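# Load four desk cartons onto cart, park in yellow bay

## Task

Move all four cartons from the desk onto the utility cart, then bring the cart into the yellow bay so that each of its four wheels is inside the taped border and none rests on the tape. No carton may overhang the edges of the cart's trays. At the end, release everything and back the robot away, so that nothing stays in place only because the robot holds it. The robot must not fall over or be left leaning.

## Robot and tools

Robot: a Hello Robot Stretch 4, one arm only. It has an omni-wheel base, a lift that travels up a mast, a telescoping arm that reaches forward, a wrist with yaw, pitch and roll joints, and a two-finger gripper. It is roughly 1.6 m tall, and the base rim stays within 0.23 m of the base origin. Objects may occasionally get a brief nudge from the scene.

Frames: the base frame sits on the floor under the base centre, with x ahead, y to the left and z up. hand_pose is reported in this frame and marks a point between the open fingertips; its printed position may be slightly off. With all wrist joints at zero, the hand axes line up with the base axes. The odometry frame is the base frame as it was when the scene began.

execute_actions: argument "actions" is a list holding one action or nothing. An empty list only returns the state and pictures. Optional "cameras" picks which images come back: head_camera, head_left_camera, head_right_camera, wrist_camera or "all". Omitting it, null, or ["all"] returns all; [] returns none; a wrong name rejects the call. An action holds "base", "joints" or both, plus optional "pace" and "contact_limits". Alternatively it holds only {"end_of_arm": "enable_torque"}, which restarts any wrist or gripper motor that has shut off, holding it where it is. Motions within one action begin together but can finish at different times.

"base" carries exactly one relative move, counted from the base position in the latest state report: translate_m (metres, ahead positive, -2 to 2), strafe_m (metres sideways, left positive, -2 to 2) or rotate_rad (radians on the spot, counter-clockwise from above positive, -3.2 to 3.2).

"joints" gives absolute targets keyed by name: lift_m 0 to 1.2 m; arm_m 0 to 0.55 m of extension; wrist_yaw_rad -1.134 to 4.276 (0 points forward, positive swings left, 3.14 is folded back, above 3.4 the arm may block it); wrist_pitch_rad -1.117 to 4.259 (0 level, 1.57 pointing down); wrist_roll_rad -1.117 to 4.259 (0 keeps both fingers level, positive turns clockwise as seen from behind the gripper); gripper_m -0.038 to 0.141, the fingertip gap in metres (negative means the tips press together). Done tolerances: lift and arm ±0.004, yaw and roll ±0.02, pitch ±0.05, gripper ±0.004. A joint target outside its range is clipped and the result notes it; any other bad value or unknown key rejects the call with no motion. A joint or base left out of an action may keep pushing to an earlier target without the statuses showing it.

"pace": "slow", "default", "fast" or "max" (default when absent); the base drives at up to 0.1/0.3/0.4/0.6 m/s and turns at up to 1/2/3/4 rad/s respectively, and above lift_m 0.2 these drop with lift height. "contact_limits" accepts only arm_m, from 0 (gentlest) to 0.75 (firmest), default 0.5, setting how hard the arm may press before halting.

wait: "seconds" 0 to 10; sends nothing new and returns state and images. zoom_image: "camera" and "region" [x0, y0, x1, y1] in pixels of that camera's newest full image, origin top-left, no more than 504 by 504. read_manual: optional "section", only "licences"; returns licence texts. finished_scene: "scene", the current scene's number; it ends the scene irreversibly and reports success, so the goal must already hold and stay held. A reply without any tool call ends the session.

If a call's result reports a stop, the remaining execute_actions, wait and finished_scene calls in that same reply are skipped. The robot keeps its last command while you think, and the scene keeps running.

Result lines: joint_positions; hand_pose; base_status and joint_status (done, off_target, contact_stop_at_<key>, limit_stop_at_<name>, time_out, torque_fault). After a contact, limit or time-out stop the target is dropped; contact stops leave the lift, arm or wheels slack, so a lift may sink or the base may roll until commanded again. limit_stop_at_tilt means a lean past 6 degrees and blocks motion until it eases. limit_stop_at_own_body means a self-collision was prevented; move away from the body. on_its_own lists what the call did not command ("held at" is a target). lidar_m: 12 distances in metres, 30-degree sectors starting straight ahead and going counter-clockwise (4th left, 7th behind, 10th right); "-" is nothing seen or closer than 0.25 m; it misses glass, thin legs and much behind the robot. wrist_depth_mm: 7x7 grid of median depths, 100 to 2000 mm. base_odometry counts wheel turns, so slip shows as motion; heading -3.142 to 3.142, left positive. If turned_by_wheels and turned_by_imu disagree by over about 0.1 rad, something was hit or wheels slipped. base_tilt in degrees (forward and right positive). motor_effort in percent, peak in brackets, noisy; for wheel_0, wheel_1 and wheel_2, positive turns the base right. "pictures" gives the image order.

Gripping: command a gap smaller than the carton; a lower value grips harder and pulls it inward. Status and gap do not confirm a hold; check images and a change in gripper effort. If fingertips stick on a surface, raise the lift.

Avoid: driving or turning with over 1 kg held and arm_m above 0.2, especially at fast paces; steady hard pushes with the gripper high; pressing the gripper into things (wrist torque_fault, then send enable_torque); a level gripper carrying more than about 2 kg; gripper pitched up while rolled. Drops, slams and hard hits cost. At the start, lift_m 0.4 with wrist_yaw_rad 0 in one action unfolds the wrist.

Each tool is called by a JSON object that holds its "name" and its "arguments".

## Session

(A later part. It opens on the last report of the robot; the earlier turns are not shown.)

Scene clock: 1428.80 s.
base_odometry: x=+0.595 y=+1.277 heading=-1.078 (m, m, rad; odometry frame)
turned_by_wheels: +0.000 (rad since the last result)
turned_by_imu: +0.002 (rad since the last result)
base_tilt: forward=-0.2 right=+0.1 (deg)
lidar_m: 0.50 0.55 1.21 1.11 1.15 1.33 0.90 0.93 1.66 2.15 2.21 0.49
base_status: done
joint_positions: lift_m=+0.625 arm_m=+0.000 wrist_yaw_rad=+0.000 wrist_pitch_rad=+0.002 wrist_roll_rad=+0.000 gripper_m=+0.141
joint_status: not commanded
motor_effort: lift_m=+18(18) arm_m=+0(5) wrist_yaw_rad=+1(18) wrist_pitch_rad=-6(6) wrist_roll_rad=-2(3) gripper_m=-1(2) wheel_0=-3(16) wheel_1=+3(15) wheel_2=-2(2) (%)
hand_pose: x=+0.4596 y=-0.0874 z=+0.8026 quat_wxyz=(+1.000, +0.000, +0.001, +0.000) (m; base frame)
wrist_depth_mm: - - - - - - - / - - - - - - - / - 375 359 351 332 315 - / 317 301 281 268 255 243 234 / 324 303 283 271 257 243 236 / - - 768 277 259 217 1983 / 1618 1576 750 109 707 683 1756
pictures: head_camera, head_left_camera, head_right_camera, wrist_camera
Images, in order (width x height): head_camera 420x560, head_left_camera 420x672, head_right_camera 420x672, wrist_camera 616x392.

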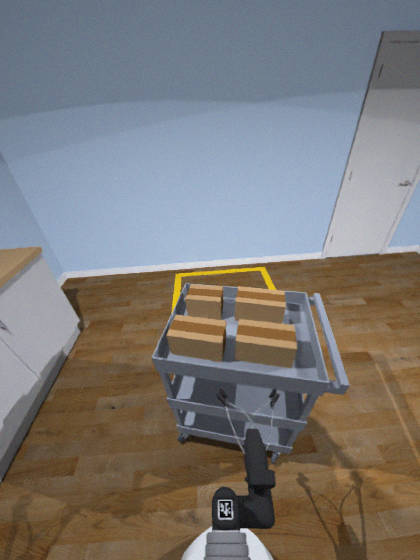

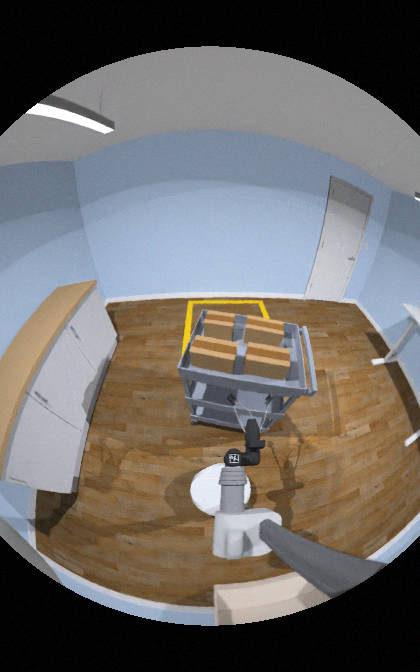

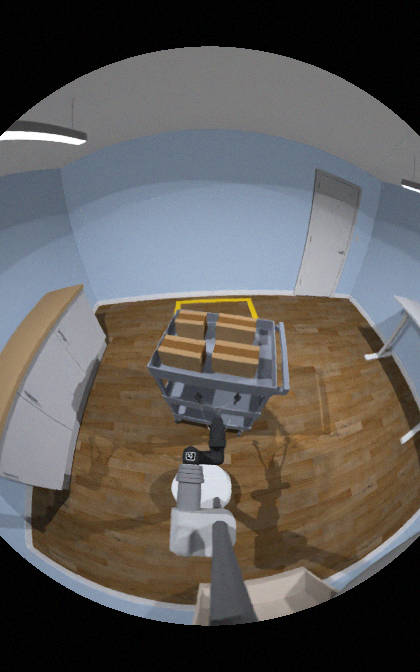

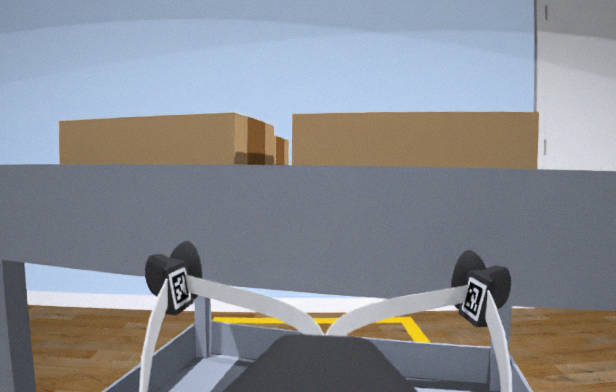

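{"name": "execute_actions", "arguments": {"actions": [{"joints": {"lift_m": 0.64}, "base": {"translate_m": 0.12}, "pace": "slow"}]}}

Scene clock: 1515.63 s.
base_odometry: x=+0.652 y=+1.172 heading=-1.078 (m, m, rad; odometry frame)
turned_by_wheels: +0.000 (rad since the last result)
turned_by_imu: +0.001 (rad since the last result)
base_tilt: forward=-0.1 right=+0.0 (deg)
lidar_m: 0.44 0.50 1.22 1.14 1.19 1.43 1.02 1.08 1.85 2.14 0.64 0.44
base_status: done
joint_positions: lift_m=+0.640 arm_m=+0.000 wrist_yaw_rad=-0.004 wrist_pitch_rad=+0.002 wrist_roll_rad=+0.000 gripper_m=+0.141
joint_status: all done
motor_effort: lift_m=+22(24) arm_m=-1(1) wrist_yaw_rad=+13(37) wrist_pitch_rad=-6(6) wrist_roll_rad=-2(1) gripper_m=+0(3) wheel_0=+4(6) wheel_1=+3(6) wheel_2=-8(13) (%)
hand_pose: x=+0.4592 y=-0.0886 z=+0.8171 quat_wxyz=(+1.000, +0.000, +0.001, -0.002) (m; base frame)
wrist_depth_mm: - - - - - - - / - - - - - - - / - 330 320 - 317 307 300 / 267 260 255 247 240 234 262 / 268 260 252 246 239 230 229 / 1983 264 253 247 239 209 230 / 1661 1576 732 109 699 683 1756
pictures: head_camera, head_left_camera, head_right_camera, wrist_camera
Images, in order (width x height): head_camera 420x560, head_left_camera 420x672, head_right_camera 420x672, wrist_camera 616x392.

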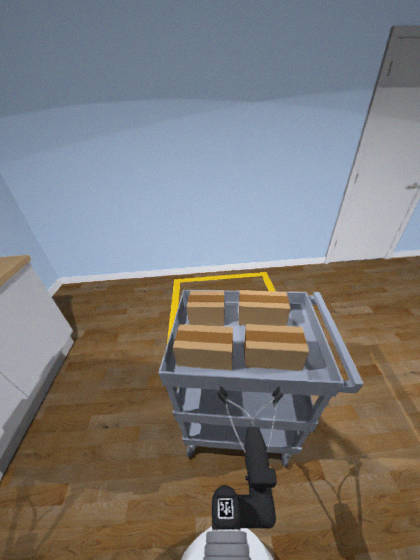

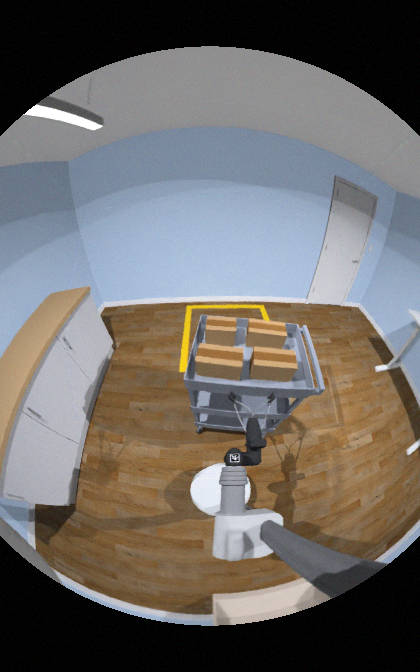

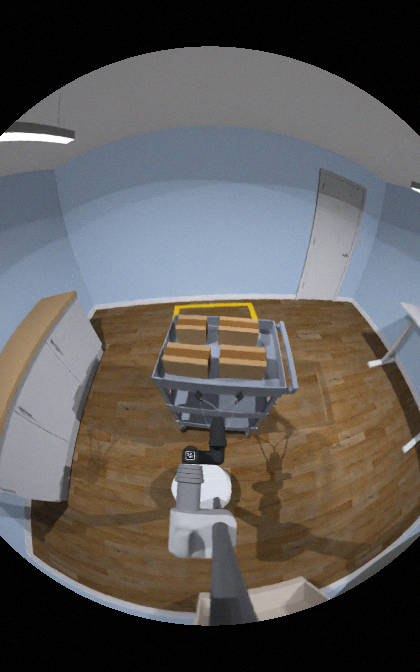

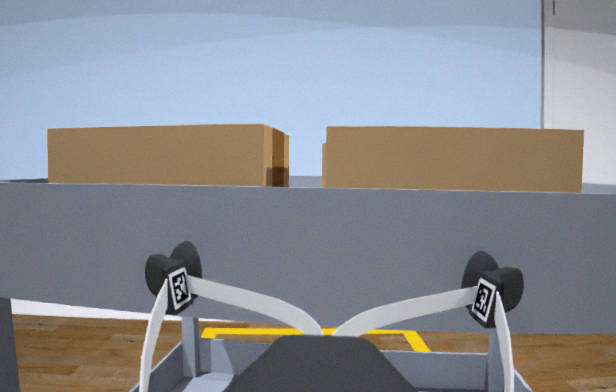

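{"name": "execute_actions", "arguments": {"actions": [{"base": {"translate_m": 0.3}, "pace": "default"}]}}

Scene clock: 1526.57 s.
base_odometry: x=+0.794 y=+0.908 heading=-1.078 (m, m, rad; odometry frame)
turned_by_wheels: +0.000 (rad since the last result)
turned_by_imu: +0.000 (rad since the last result)
base_tilt: forward=-0.1 right=+0.0 (deg)
lidar_m: 0.48 0.55 1.24 1.16 1.19 1.77 1.34 1.37 2.21 2.10 0.65 0.50
base_status: done
joint_positions: lift_m=+0.640 arm_m=+0.000 wrist_yaw_rad=+0.000 wrist_pitch_rad=+0.002 wrist_roll_rad=+0.000 gripper_m=+0.141
joint_status: not commanded
motor_effort: lift_m=+22(22) arm_m=+0(1) wrist_yaw_rad=+2(42) wrist_pitch_rad=-6(6) wrist_roll_rad=-2(2) gripper_m=+1(2) wheel_0=+1(8) wheel_1=+3(7) wheel_2=-3(19) (%)
hand_pose: x=+0.4594 y=-0.0875 z=+0.8172 quat_wxyz=(+1.000, +0.000, +0.001, +0.000) (m; base frame)
wrist_depth_mm: 1756 1756 1808 1808 1808 1808 1863 / 1808 1863 1808 1808 1863 1863 1863 / 1863 379 359 415 351 338 327 / 312 300 289 282 271 262 254 / 315 300 287 279 270 258 255 / 330 1808 741 279 272 218 257 / 345 1661 750 109 723 707 1756
pictures: head_camera, head_left_camera, head_right_camera, wrist_camera
Images, in order (width x height): head_camera 420x560, head_left_camera 420x672, head_right_camera 420x672, wrist_camera 616x392.

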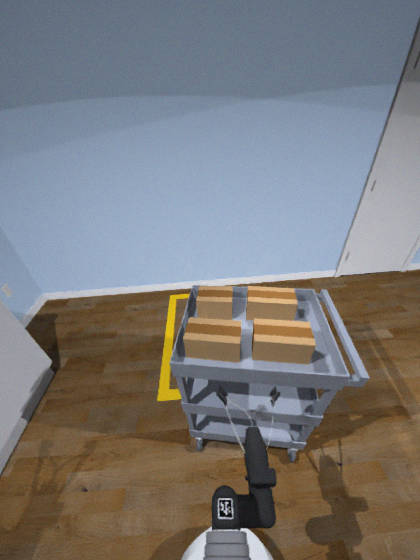

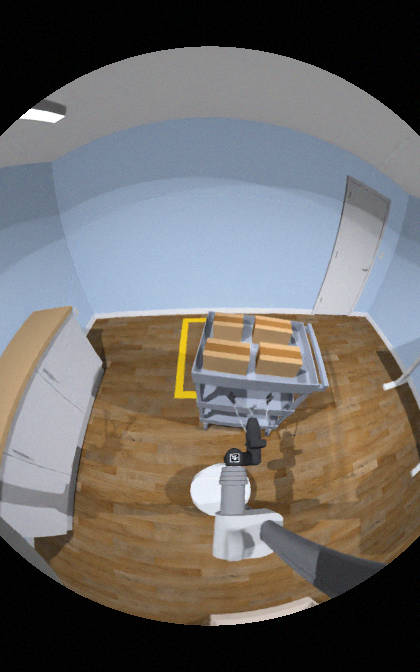

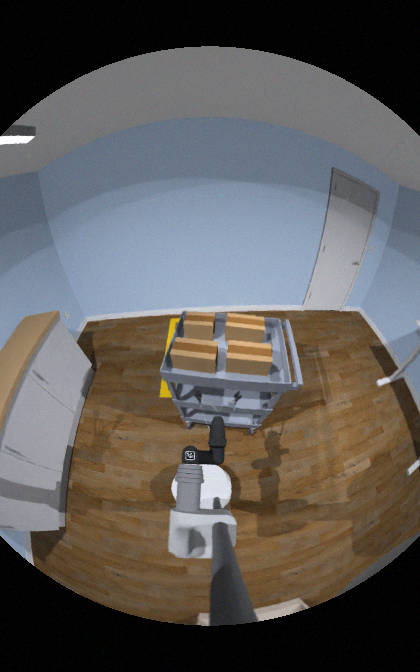

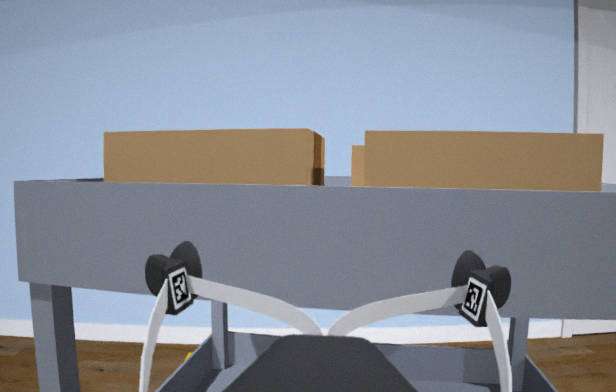

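{"name": "zoom_image", "arguments": {"camera": "head_camera", "region": [130, 250, 400, 480]}}

Region (130, 250, 400, 480) of head_camera's 420x560 image, scaled by 1.867, with more detail than that image has; it fills the top 429 rows of this view, and the rest is white.

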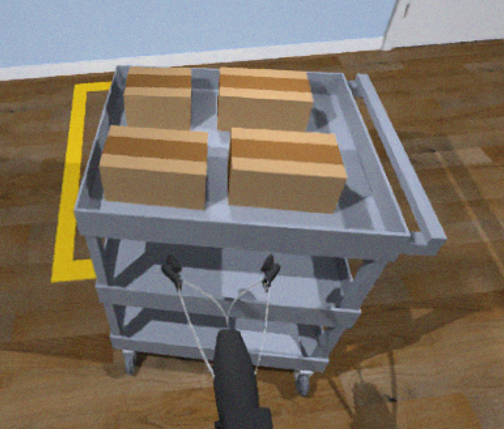

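{"name": "execute_actions", "arguments": {"actions": [{"base": {"translate_m": 0.66}, "pace": "default"}]}}

Scene clock: 1598.47 s.
base_odometry: x=+1.106 y=+0.326 heading=-1.078 (m, m, rad; odometry frame)
turned_by_wheels: +0.000 (rad since the last result)
turned_by_imu: +0.002 (rad since the last result)
base_tilt: forward=-0.2 right=+0.1 (deg)
lidar_m: 0.48 0.57 1.31 1.19 1.25 1.66 2.01 2.07 2.22 2.06 0.59 0.47
base_status: done
joint_positions: lift_m=+0.640 arm_m=+0.000 wrist_yaw_rad=-0.001 wrist_pitch_rad=+0.002 wrist_roll_rad=+0.000 gripper_m=+0.141
joint_status: not commanded
motor_effort: lift_m=+22(22) arm_m=+2(2) wrist_yaw_rad=+3(45) wrist_pitch_rad=-5(6) wrist_roll_rad=-1(2) gripper_m=-1(4) wheel_0=+4(11) wheel_1=+2(6) wheel_2=-2(20) (%)
hand_pose: x=+0.4590 y=-0.0876 z=+0.8173 quat_wxyz=(+1.000, +0.000, +0.001, +0.000) (m; base frame)
wrist_depth_mm: 1138 1160 1138 1138 1182 1182 1205 / 1138 1160 1160 1160 1182 1229 1229 / 1138 1160 370 338 1205 310 291 / 1160 314 290 273 254 238 225 / 1182 314 285 268 251 230 224 / 1182 353 768 266 249 211 224 / 1205 1205 1205 109 691 676 1255
pictures: head_camera, head_left_camera, head_right_camera, wrist_camera
Images, in order (width x height): head_camera 420x560, head_left_camera 420x672, head_right_camera 420x672, wrist_camera 616x392.

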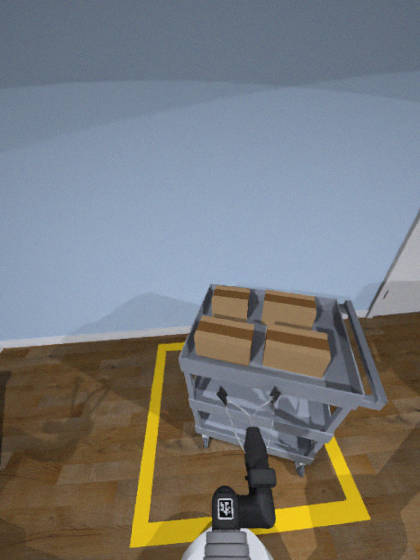

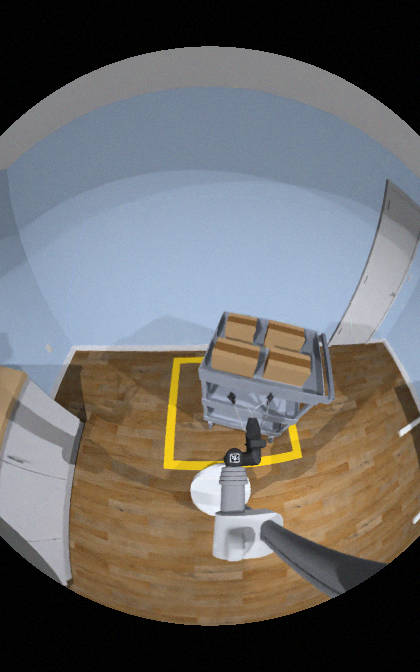

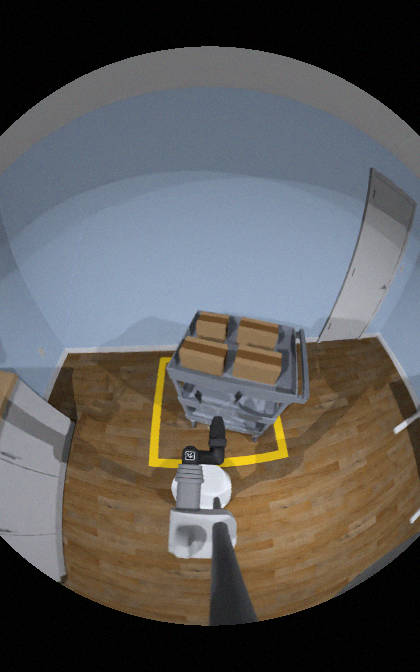

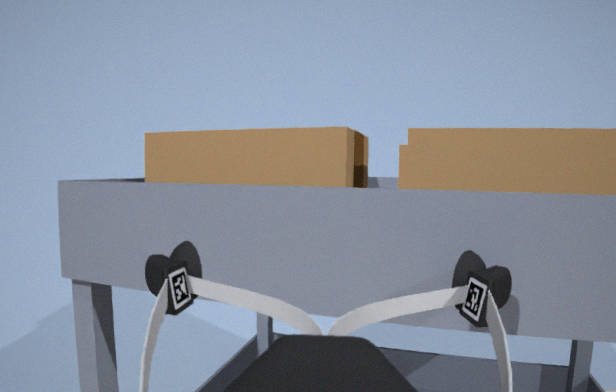

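{"name": "zoom_image", "arguments": {"camera": "head_camera", "region": [110, 280, 410, 560]}}

Region (110, 280, 410, 560) of head_camera's 420x560 image, scaled by 1.680, with more detail than that image has; it fills the top 470 rows of this view, and the rest is white.

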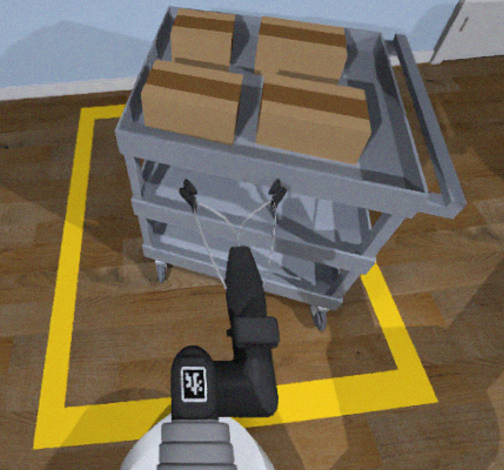

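{"name": "execute_actions", "arguments": {"actions": [{"joints": {"lift_m": 0.89, "wrist_pitch_rad": 1.57, "wrist_roll_rad": 1.57, "gripper_m": -0.005}, "pace": "fast"}], "cameras": ["head_camera"]}}

Scene clock: 1720.87 s.
base_odometry: x=+1.106 y=+0.326 heading=-1.078 (m, m, rad; odometry frame)
turned_by_wheels: +0.000 (rad since the last result)
turned_by_imu: +0.002 (rad since the last result)
base_tilt: forward=-0.2 right=+0.2 (deg)
lidar_m: 0.47 0.56 1.30 1.20 1.23 1.62 2.00 2.07 2.22 2.08 0.56 0.48
base_status: not commanded
joint_positions: lift_m=+0.890 arm_m=+0.000 wrist_yaw_rad=+0.000 wrist_pitch_rad=+1.570 wrist_roll_rad=+1.570 gripper_m=-0.005
joint_status: all done
motor_effort: lift_m=+22(23) arm_m=+2(3) wrist_yaw_rad=+2(3) wrist_pitch_rad=+1(6) wrist_roll_rad=+0(4) gripper_m=-9(9) wheel_0=+3(4) wheel_1=+2(2) wheel_2=-2(2) (%)
hand_pose: x=+0.1708 y=-0.0874 z=+0.7794 quat_wxyz=(+0.501, +0.500, +0.500, -0.499) (m; base frame)
wrist_depth_mm: 530 530 976 991 960 960 960 / 539 549 991 976 991 991 976 / 544 866 1008 1008 1008 976 976 / 544 866 1008 1008 778 778 976 / 549 878 1025 798 788 798 991 / 559 878 1042 204 188 991 1008 / 549 1042 1042 109 1008 991 1008
pictures: head_camera
Images, in order (width x height): head_camera 420x560.

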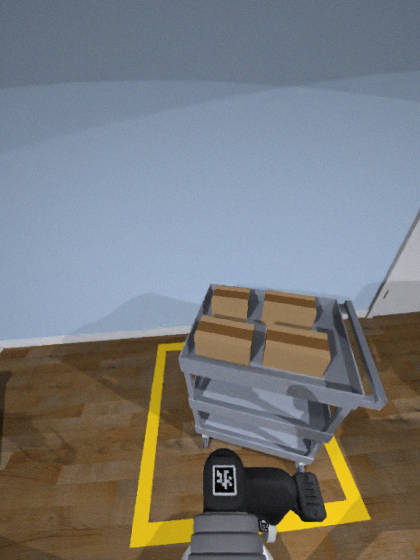

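{"name": "execute_actions", "arguments": {"actions": [{"base": {"strafe_m": -0.575}, "pace": "max"}], "cameras": []}}

{"name": "execute_actions", "arguments": {"actions": [{"joints": {"arm_m": 0.5}, "pace": "fast"}]}}

Scene clock: 1730.90 s.
base_odometry: x=+0.599 y=+0.054 heading=-1.078 (m, m, rad; odometry frame)
turned_by_wheels: +0.000 (rad since the last result)
turned_by_imu: +0.001 (rad since the last result)
base_tilt: forward=-0.2 right=-0.1 (deg)
lidar_m: 0.40 0.39 0.70 1.77 1.85 2.12 1.97 2.33 1.62 1.49 2.20 1.55
base_status: done
joint_positions: lift_m=+0.890 arm_m=+0.000 wrist_yaw_rad=+0.000 wrist_pitch_rad=+1.570 wrist_roll_rad=+1.570 gripper_m=-0.005
joint_status: not commanded
motor_effort: lift_m=+22(22) arm_m=+2(2) wrist_yaw_rad=+2(3) wrist_pitch_rad=+1(1) wrist_roll_rad=+0(0) gripper_m=-9(9) wheel_0=+1(12) wheel_1=+1(11) wheel_2=+0(3) (%)
hand_pose: x=+0.1708 y=-0.0874 z=+0.7794 quat_wxyz=(+0.501, +0.500, +0.500, -0.499) (m; base frame)
wrist_depth_mm: 1008 1008 991 976 991 960 946 / 1008 1008 991 991 976 976 960 / 1025 1025 1008 1008 991 991 960 / 1025 1008 1008 1008 788 778 976 / 904 1025 1008 798 788 798 1008 / 878 878 798 206 187 991 991 / 525 539 1025 108 1025 1008 1008
pictures: none
No camera images: the call's "cameras" was empty. Leave "cameras" out to get every camera's image.

Scene clock: 1733.00 s.
base_odometry: x=+0.599 y=+0.054 heading=-1.078 (m, m, rad; odometry frame)
turned_by_wheels: +0.000 (rad since the last result)
turned_by_imu: +0.001 (rad since the last result)
base_tilt: forward=-0.2 right=+0.1 (deg)
lidar_m: 0.39 0.40 0.68 1.80 1.83 2.09 1.98 2.32 1.62 1.49 2.18 1.54
base_status: not commanded
joint_positions: lift_m=+0.890 arm_m=+0.499 wrist_yaw_rad=+0.000 wrist_pitch_rad=+1.570 wrist_roll_rad=+1.570 gripper_m=-0.005
joint_status: all done
motor_effort: lift_m=+22(22) arm_m=+5(5) wrist_yaw_rad=+1(1) wrist_pitch_rad=+2(1) wrist_roll_rad=-1(0) gripper_m=-9(8) wheel_0=+1(0) wheel_1=+1(1) wheel_2=+0(0) (%)
hand_pose: x=+0.6704 y=-0.0874 z=+0.7794 quat_wxyz=(+0.501, +0.500, +0.500, -0.499) (m; base frame)
wrist_depth_mm: 1008 1008 991 991 991 976 960 / 1025 991 991 976 976 960 960 / 1008 1008 1008 991 976 991 976 / 1025 1025 1025 1008 991 991 778 / 1042 1025 1025 1008 1008 1008 768 / 1042 1042 480 206 188 991 831 / 1042 1042 549 109 530 539 1008
pictures: head_camera, head_left_camera, head_right_camera, wrist_camera
Images, in order (width x height): head_camera 420x560, head_left_camera 420x672, head_right_camera 420x672, wrist_camera 616x392.

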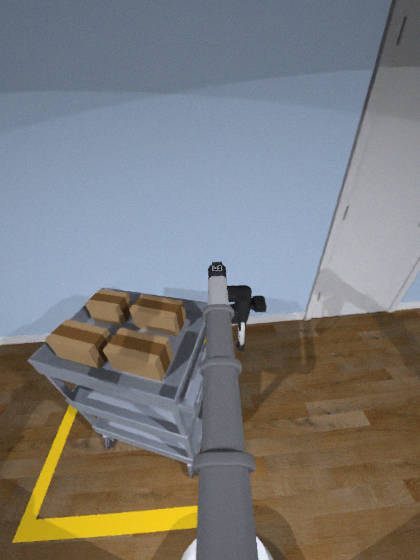

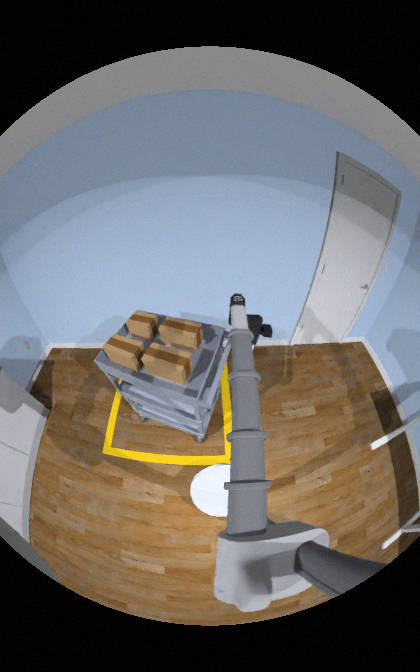

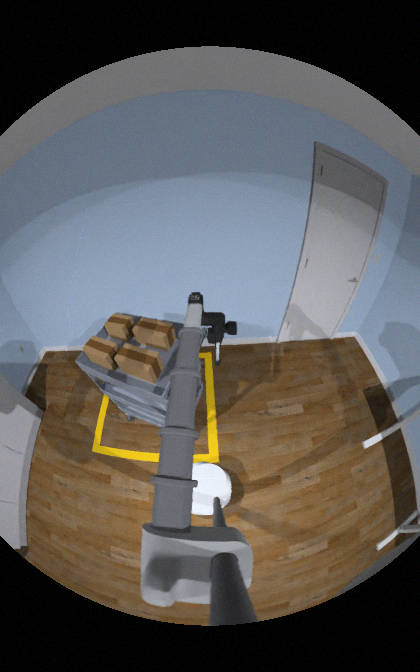

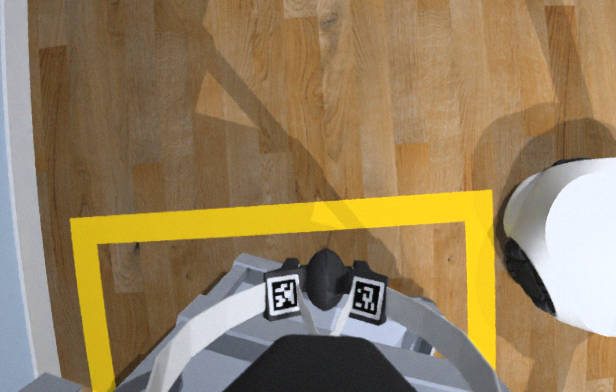

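{"name": "zoom_image", "arguments": {"camera": "wrist_camera", "region": [40, 150, 540, 392]}}

Region (40, 150, 540, 392) of wrist_camera's 616x392 image, scaled by 1.008; it fills the top 244 rows of this view, and the rest is white.

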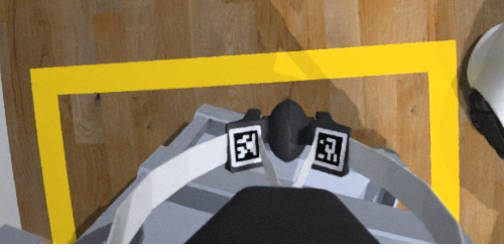

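{"name": "zoom_image", "arguments": {"camera": "head_camera", "region": [0, 250, 300, 560]}}

Region (0, 250, 300, 560) of head_camera's 420x560 image, scaled by 1.626, with more detail than that image has; it fills the left 488 columns of this view, and the rest is white.

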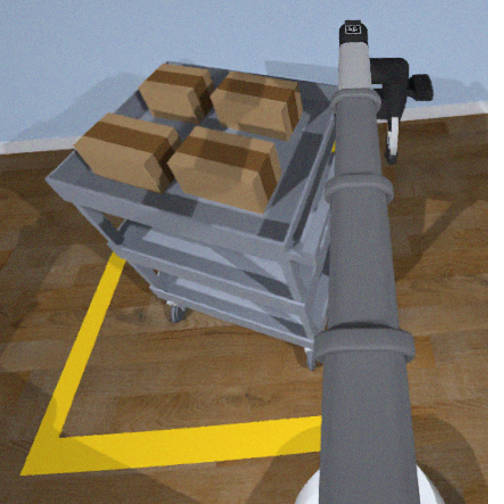

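{"name": "execute_actions", "arguments": {"actions": [{"base": {"strafe_m": 0.11}, "pace": "slow"}]}}

Scene clock: 1788.33 s.
base_odometry: x=+0.696 y=+0.106 heading=-1.078 (m, m, rad; odometry frame)
turned_by_wheels: -0.001 (rad since the last result)
turned_by_imu: +0.001 (rad since the last result)
base_tilt: forward=+0.0 right=+0.1 (deg)
lidar_m: 0.37 0.43 0.72 1.67 1.72 2.44 2.01 2.32 1.74 1.62 2.18 1.53
base_status: done
joint_positions: lift_m=+0.890 arm_m=+0.499 wrist_yaw_rad=-0.001 wrist_pitch_rad=+1.571 wrist_roll_rad=+1.571 gripper_m=-0.005
joint_status: not commanded
motor_effort: lift_m=+22(22) arm_m=+4(4) wrist_yaw_rad=+3(7) wrist_pitch_rad=-1(2) wrist_roll_rad=-3(7) gripper_m=-7(7) wheel_0=-7(13) wheel_1=+1(3) wheel_2=-2(4) (%)
hand_pose: x=+0.6701 y=-0.0874 z=+0.7794 quat_wxyz=(+0.500, +0.500, +0.500, -0.500) (m; base frame)
wrist_depth_mm: 1008 991 991 991 976 960 976 / 1008 1008 1008 991 976 976 976 / 1008 1008 1008 1008 991 991 991 / 1025 1025 1008 1008 991 976 788 / 207 1025 544 820 991 991 778 / 148 158 172 207 187 946 842 / 167 147 146 109 535 427 991
pictures: head_camera, head_left_camera, head_right_camera, wrist_camera
Images, in order (width x height): head_camera 420x560, head_left_camera 420x672, head_right_camera 420x672, wrist_camera 616x392.

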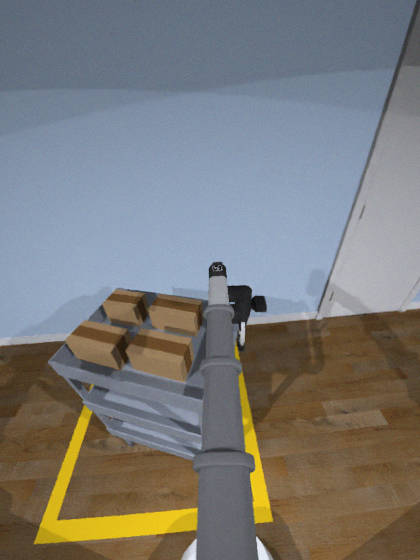

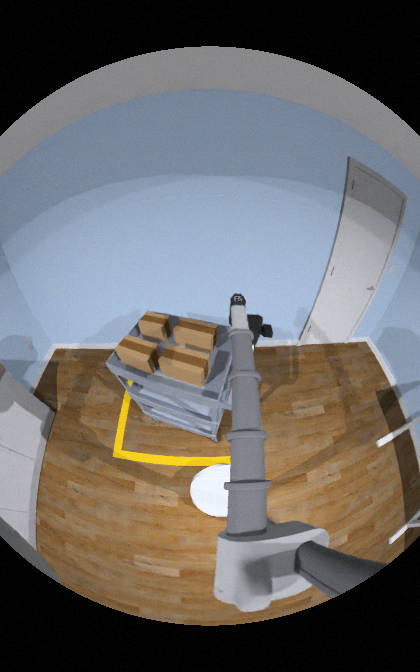

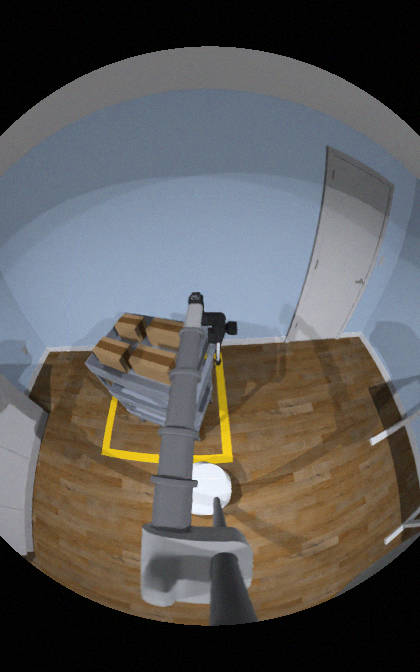

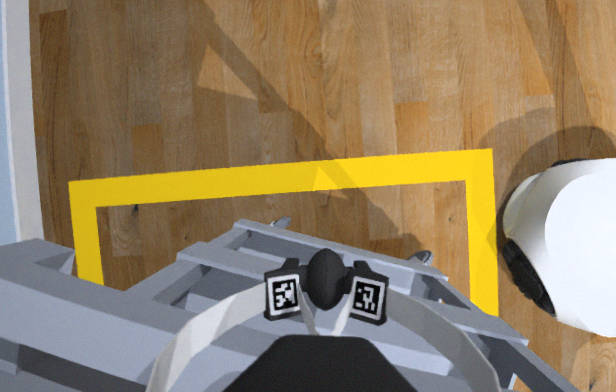

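{"name": "execute_actions", "arguments": {"actions": [{"base": {"strafe_m": 0.09}, "pace": "slow"}], "cameras": ["wrist_camera", "head_camera"]}}

Scene clock: 1807.37 s.
base_odometry: x=+0.775 y=+0.149 heading=-1.079 (m, m, rad; odometry frame)
turned_by_wheels: +0.000 (rad since the last result)
turned_by_imu: +0.001 (rad since the last result)
base_tilt: forward=-0.1 right=-0.1 (deg)
lidar_m: 0.37 0.43 0.81 1.58 1.60 2.47 1.97 2.33 1.82 1.70 2.23 1.54
base_status: done
joint_positions: lift_m=+0.890 arm_m=+0.499 wrist_yaw_rad=+0.000 wrist_pitch_rad=+1.570 wrist_roll_rad=+1.571 gripper_m=-0.005
joint_status: not commanded
motor_effort: lift_m=+22(22) arm_m=+4(5) wrist_yaw_rad=+3(8) wrist_pitch_rad=+1(2) wrist_roll_rad=-3(6) gripper_m=-7(9) wheel_0=-3(19) wheel_1=+1(10) wheel_2=-3(3) (%)
hand_pose: x=+0.6704 y=-0.0874 z=+0.7794 quat_wxyz=(+0.500, +0.500, +0.500, -0.500) (m; base frame)
wrist_depth_mm: 1008 976 1008 976 976 976 960 / 991 991 1008 991 991 976 976 / 1008 1008 1025 991 991 976 991 / 1025 1008 1008 1008 976 976 768 / 195 1025 544 809 1008 991 778 / 148 153 172 205 188 991 831 / 187 147 147 109 544 439 991
pictures: head_camera, wrist_camera
Images, in order (width x height): head_camera 420x560, wrist_camera 616x392.

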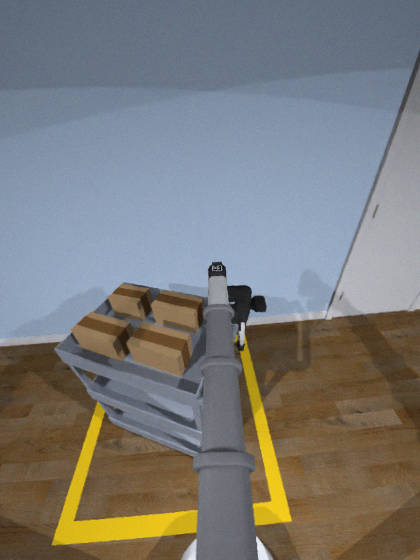

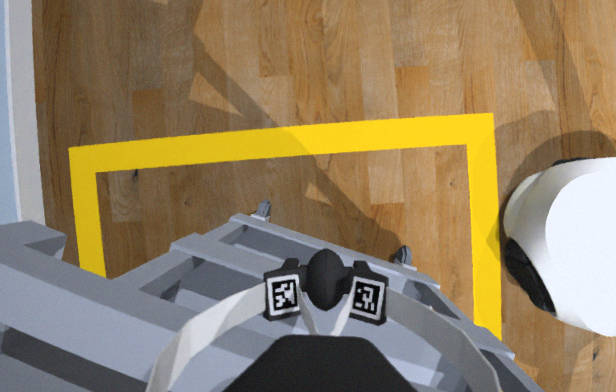

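{"name": "zoom_image", "arguments": {"camera": "wrist_camera", "region": [60, 100, 520, 300]}}

Region (60, 100, 520, 300) of wrist_camera's 616x392 image, scaled by 1.096; it fills the top 219 rows of this view, and the rest is white.

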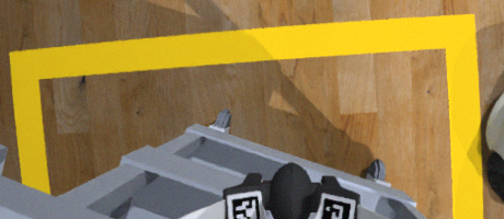

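{"name": "execute_actions", "arguments": {"actions": [{"base": {"strafe_m": 0.07}, "pace": "slow"}], "cameras": ["wrist_camera", "head_camera"]}}

Scene clock: 1829.30 s.
base_odometry: x=+0.837 y=+0.182 heading=-1.079 (m, m, rad; odometry frame)
turned_by_wheels: -0.001 (rad since the last result)
turned_by_imu: +0.001 (rad since the last result)
base_tilt: forward=+0.0 right=+0.1 (deg)
lidar_m: 0.41 0.43 0.94 1.50 1.54 2.48 1.99 2.35 1.88 1.77 2.19 1.53
base_status: done
joint_positions: lift_m=+0.890 arm_m=+0.499 wrist_yaw_rad=-0.001 wrist_pitch_rad=+1.570 wrist_roll_rad=+1.571 gripper_m=-0.005
joint_status: not commanded
motor_effort: lift_m=+22(22) arm_m=+4(4) wrist_yaw_rad=+4(7) wrist_pitch_rad=+1(1) wrist_roll_rad=-4(6) gripper_m=-8(10) wheel_0=-6(18) wheel_1=+2(3) wheel_2=-3(3) (%)
hand_pose: x=+0.6704 y=-0.0874 z=+0.7794 quat_wxyz=(+0.500, +0.500, +0.500, -0.500) (m; base frame)
wrist_depth_mm: 1008 991 991 991 976 976 976 / 1008 991 991 991 976 991 960 / 991 1008 1008 991 991 976 991 / 1025 1025 1008 991 991 976 778 / 169 1008 549 842 1008 991 788 / 147 150 172 204 188 1008 842 / 183 147 146 109 539 539 991
pictures: head_camera, wrist_camera
Images, in order (width x height): head_camera 420x560, wrist_camera 616x392.

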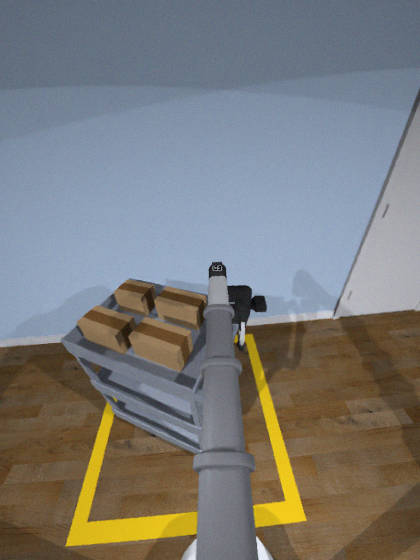

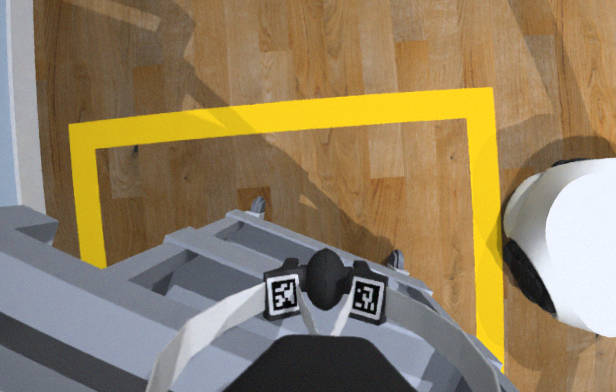

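{"name": "execute_actions", "arguments": {"actions": [{"joints": {"arm_m": 0.0}, "base": {"translate_m": -0.75}, "pace": "max"}]}}

Scene clock: 1842.70 s.
base_odometry: x=+0.483 y=+0.843 heading=-1.080 (m, m, rad; odometry frame)
turned_by_wheels: +0.000 (rad since the last result)
turned_by_imu: +0.003 (rad since the last result)
base_tilt: forward=-0.1 right=+0.1 (deg)
lidar_m: 1.12 1.34 1.56 1.44 1.48 1.64 1.21 1.27 2.06 1.80 1.91 2.33
base_status: done
joint_positions: lift_m=+0.890 arm_m=+0.001 wrist_yaw_rad=+0.000 wrist_pitch_rad=+1.570 wrist_roll_rad=+1.570 gripper_m=-0.005
joint_status: all done
motor_effort: lift_m=+22(22) arm_m=-4(5) wrist_yaw_rad=+3(3) wrist_pitch_rad=+0(2) wrist_roll_rad=-2(3) gripper_m=-9(8) wheel_0=-3(6) wheel_1=-3(5) wheel_2=-1(14) (%)
hand_pose: x=+0.1718 y=-0.0874 z=+0.7794 quat_wxyz=(+0.500, +0.500, +0.500, -0.500) (m; base frame)
wrist_depth_mm: 1008 991 1008 991 976 960 976 / 1008 991 1008 1008 976 976 976 / 1025 1025 1008 991 976 991 976 / 1042 1025 1008 1008 788 778 976 / 1025 1042 1025 809 788 798 991 / 1060 1025 1025 205 188 1008 991 / 1042 1042 1042 109 1025 1025 1008
pictures: head_camera, head_left_camera, head_right_camera, wrist_camera
Images, in order (width x height): head_camera 420x560, head_left_camera 420x672, head_right_camera 420x672, wrist_camera 616x392.

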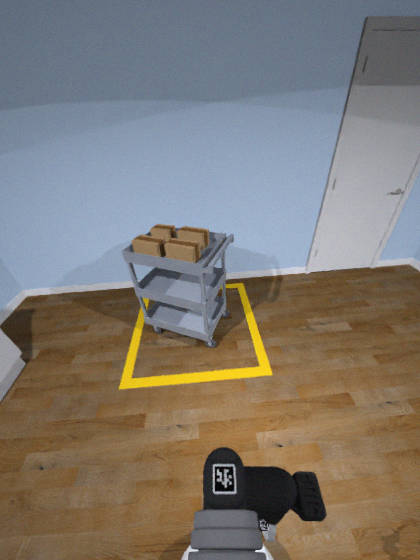

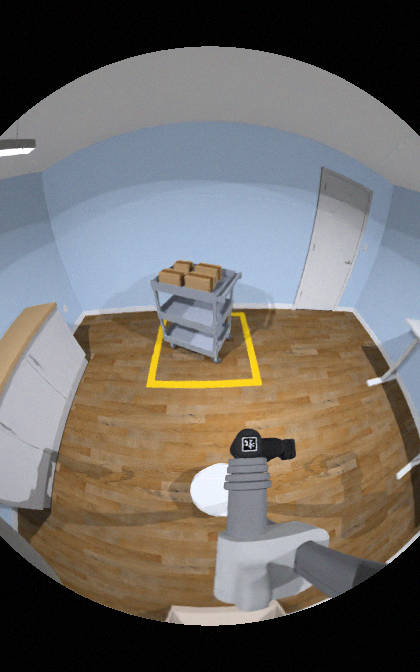

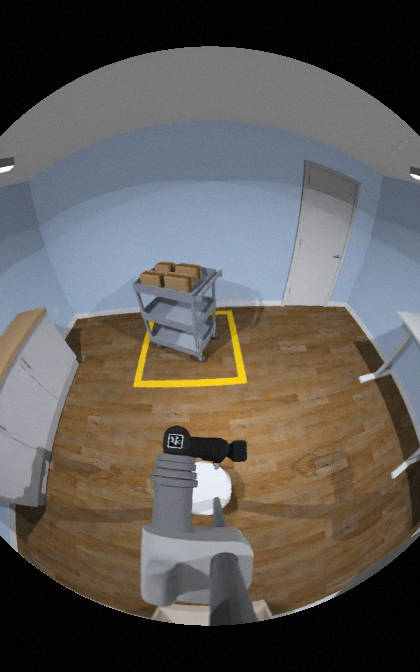

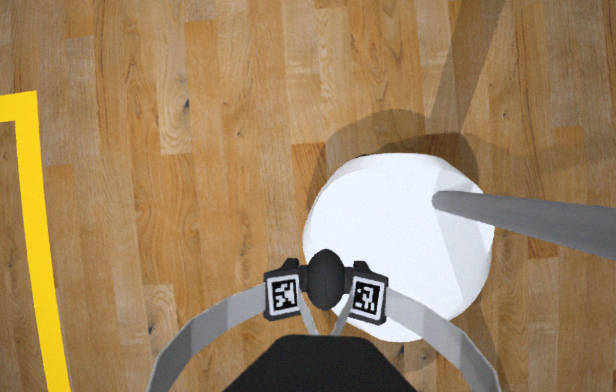

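{"name": "zoom_image", "arguments": {"camera": "head_camera", "region": [90, 200, 310, 410]}}

Region (90, 200, 310, 410) of head_camera's 420x560 image, scaled by 2.291, with more detail than that image has; it fills the top 481 rows of this view, and the rest is white.

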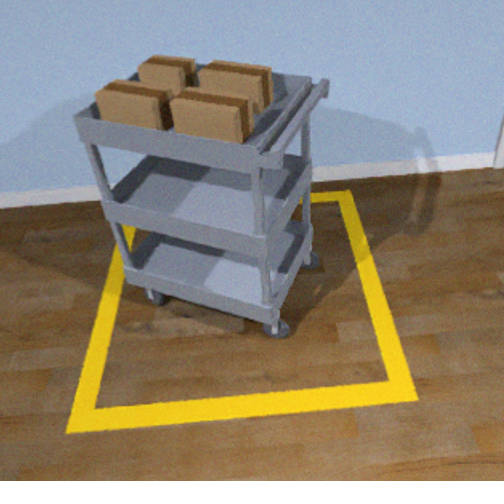

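{"name": "zoom_image", "arguments": {"camera": "head_camera", "region": [100, 280, 240, 400]}}

Region (100, 280, 240, 400) of head_camera's 420x560 image, scaled by 3.600, with more detail than that image has; it fills the top 432 rows of this view, and the rest is white.

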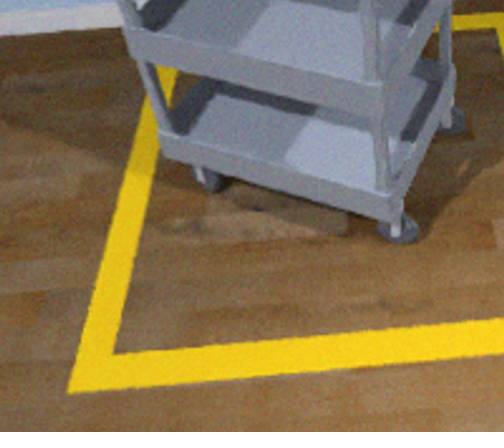

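{"name": "finished_scene", "arguments": {"scene": 2}}

The scene is finished: the task was done.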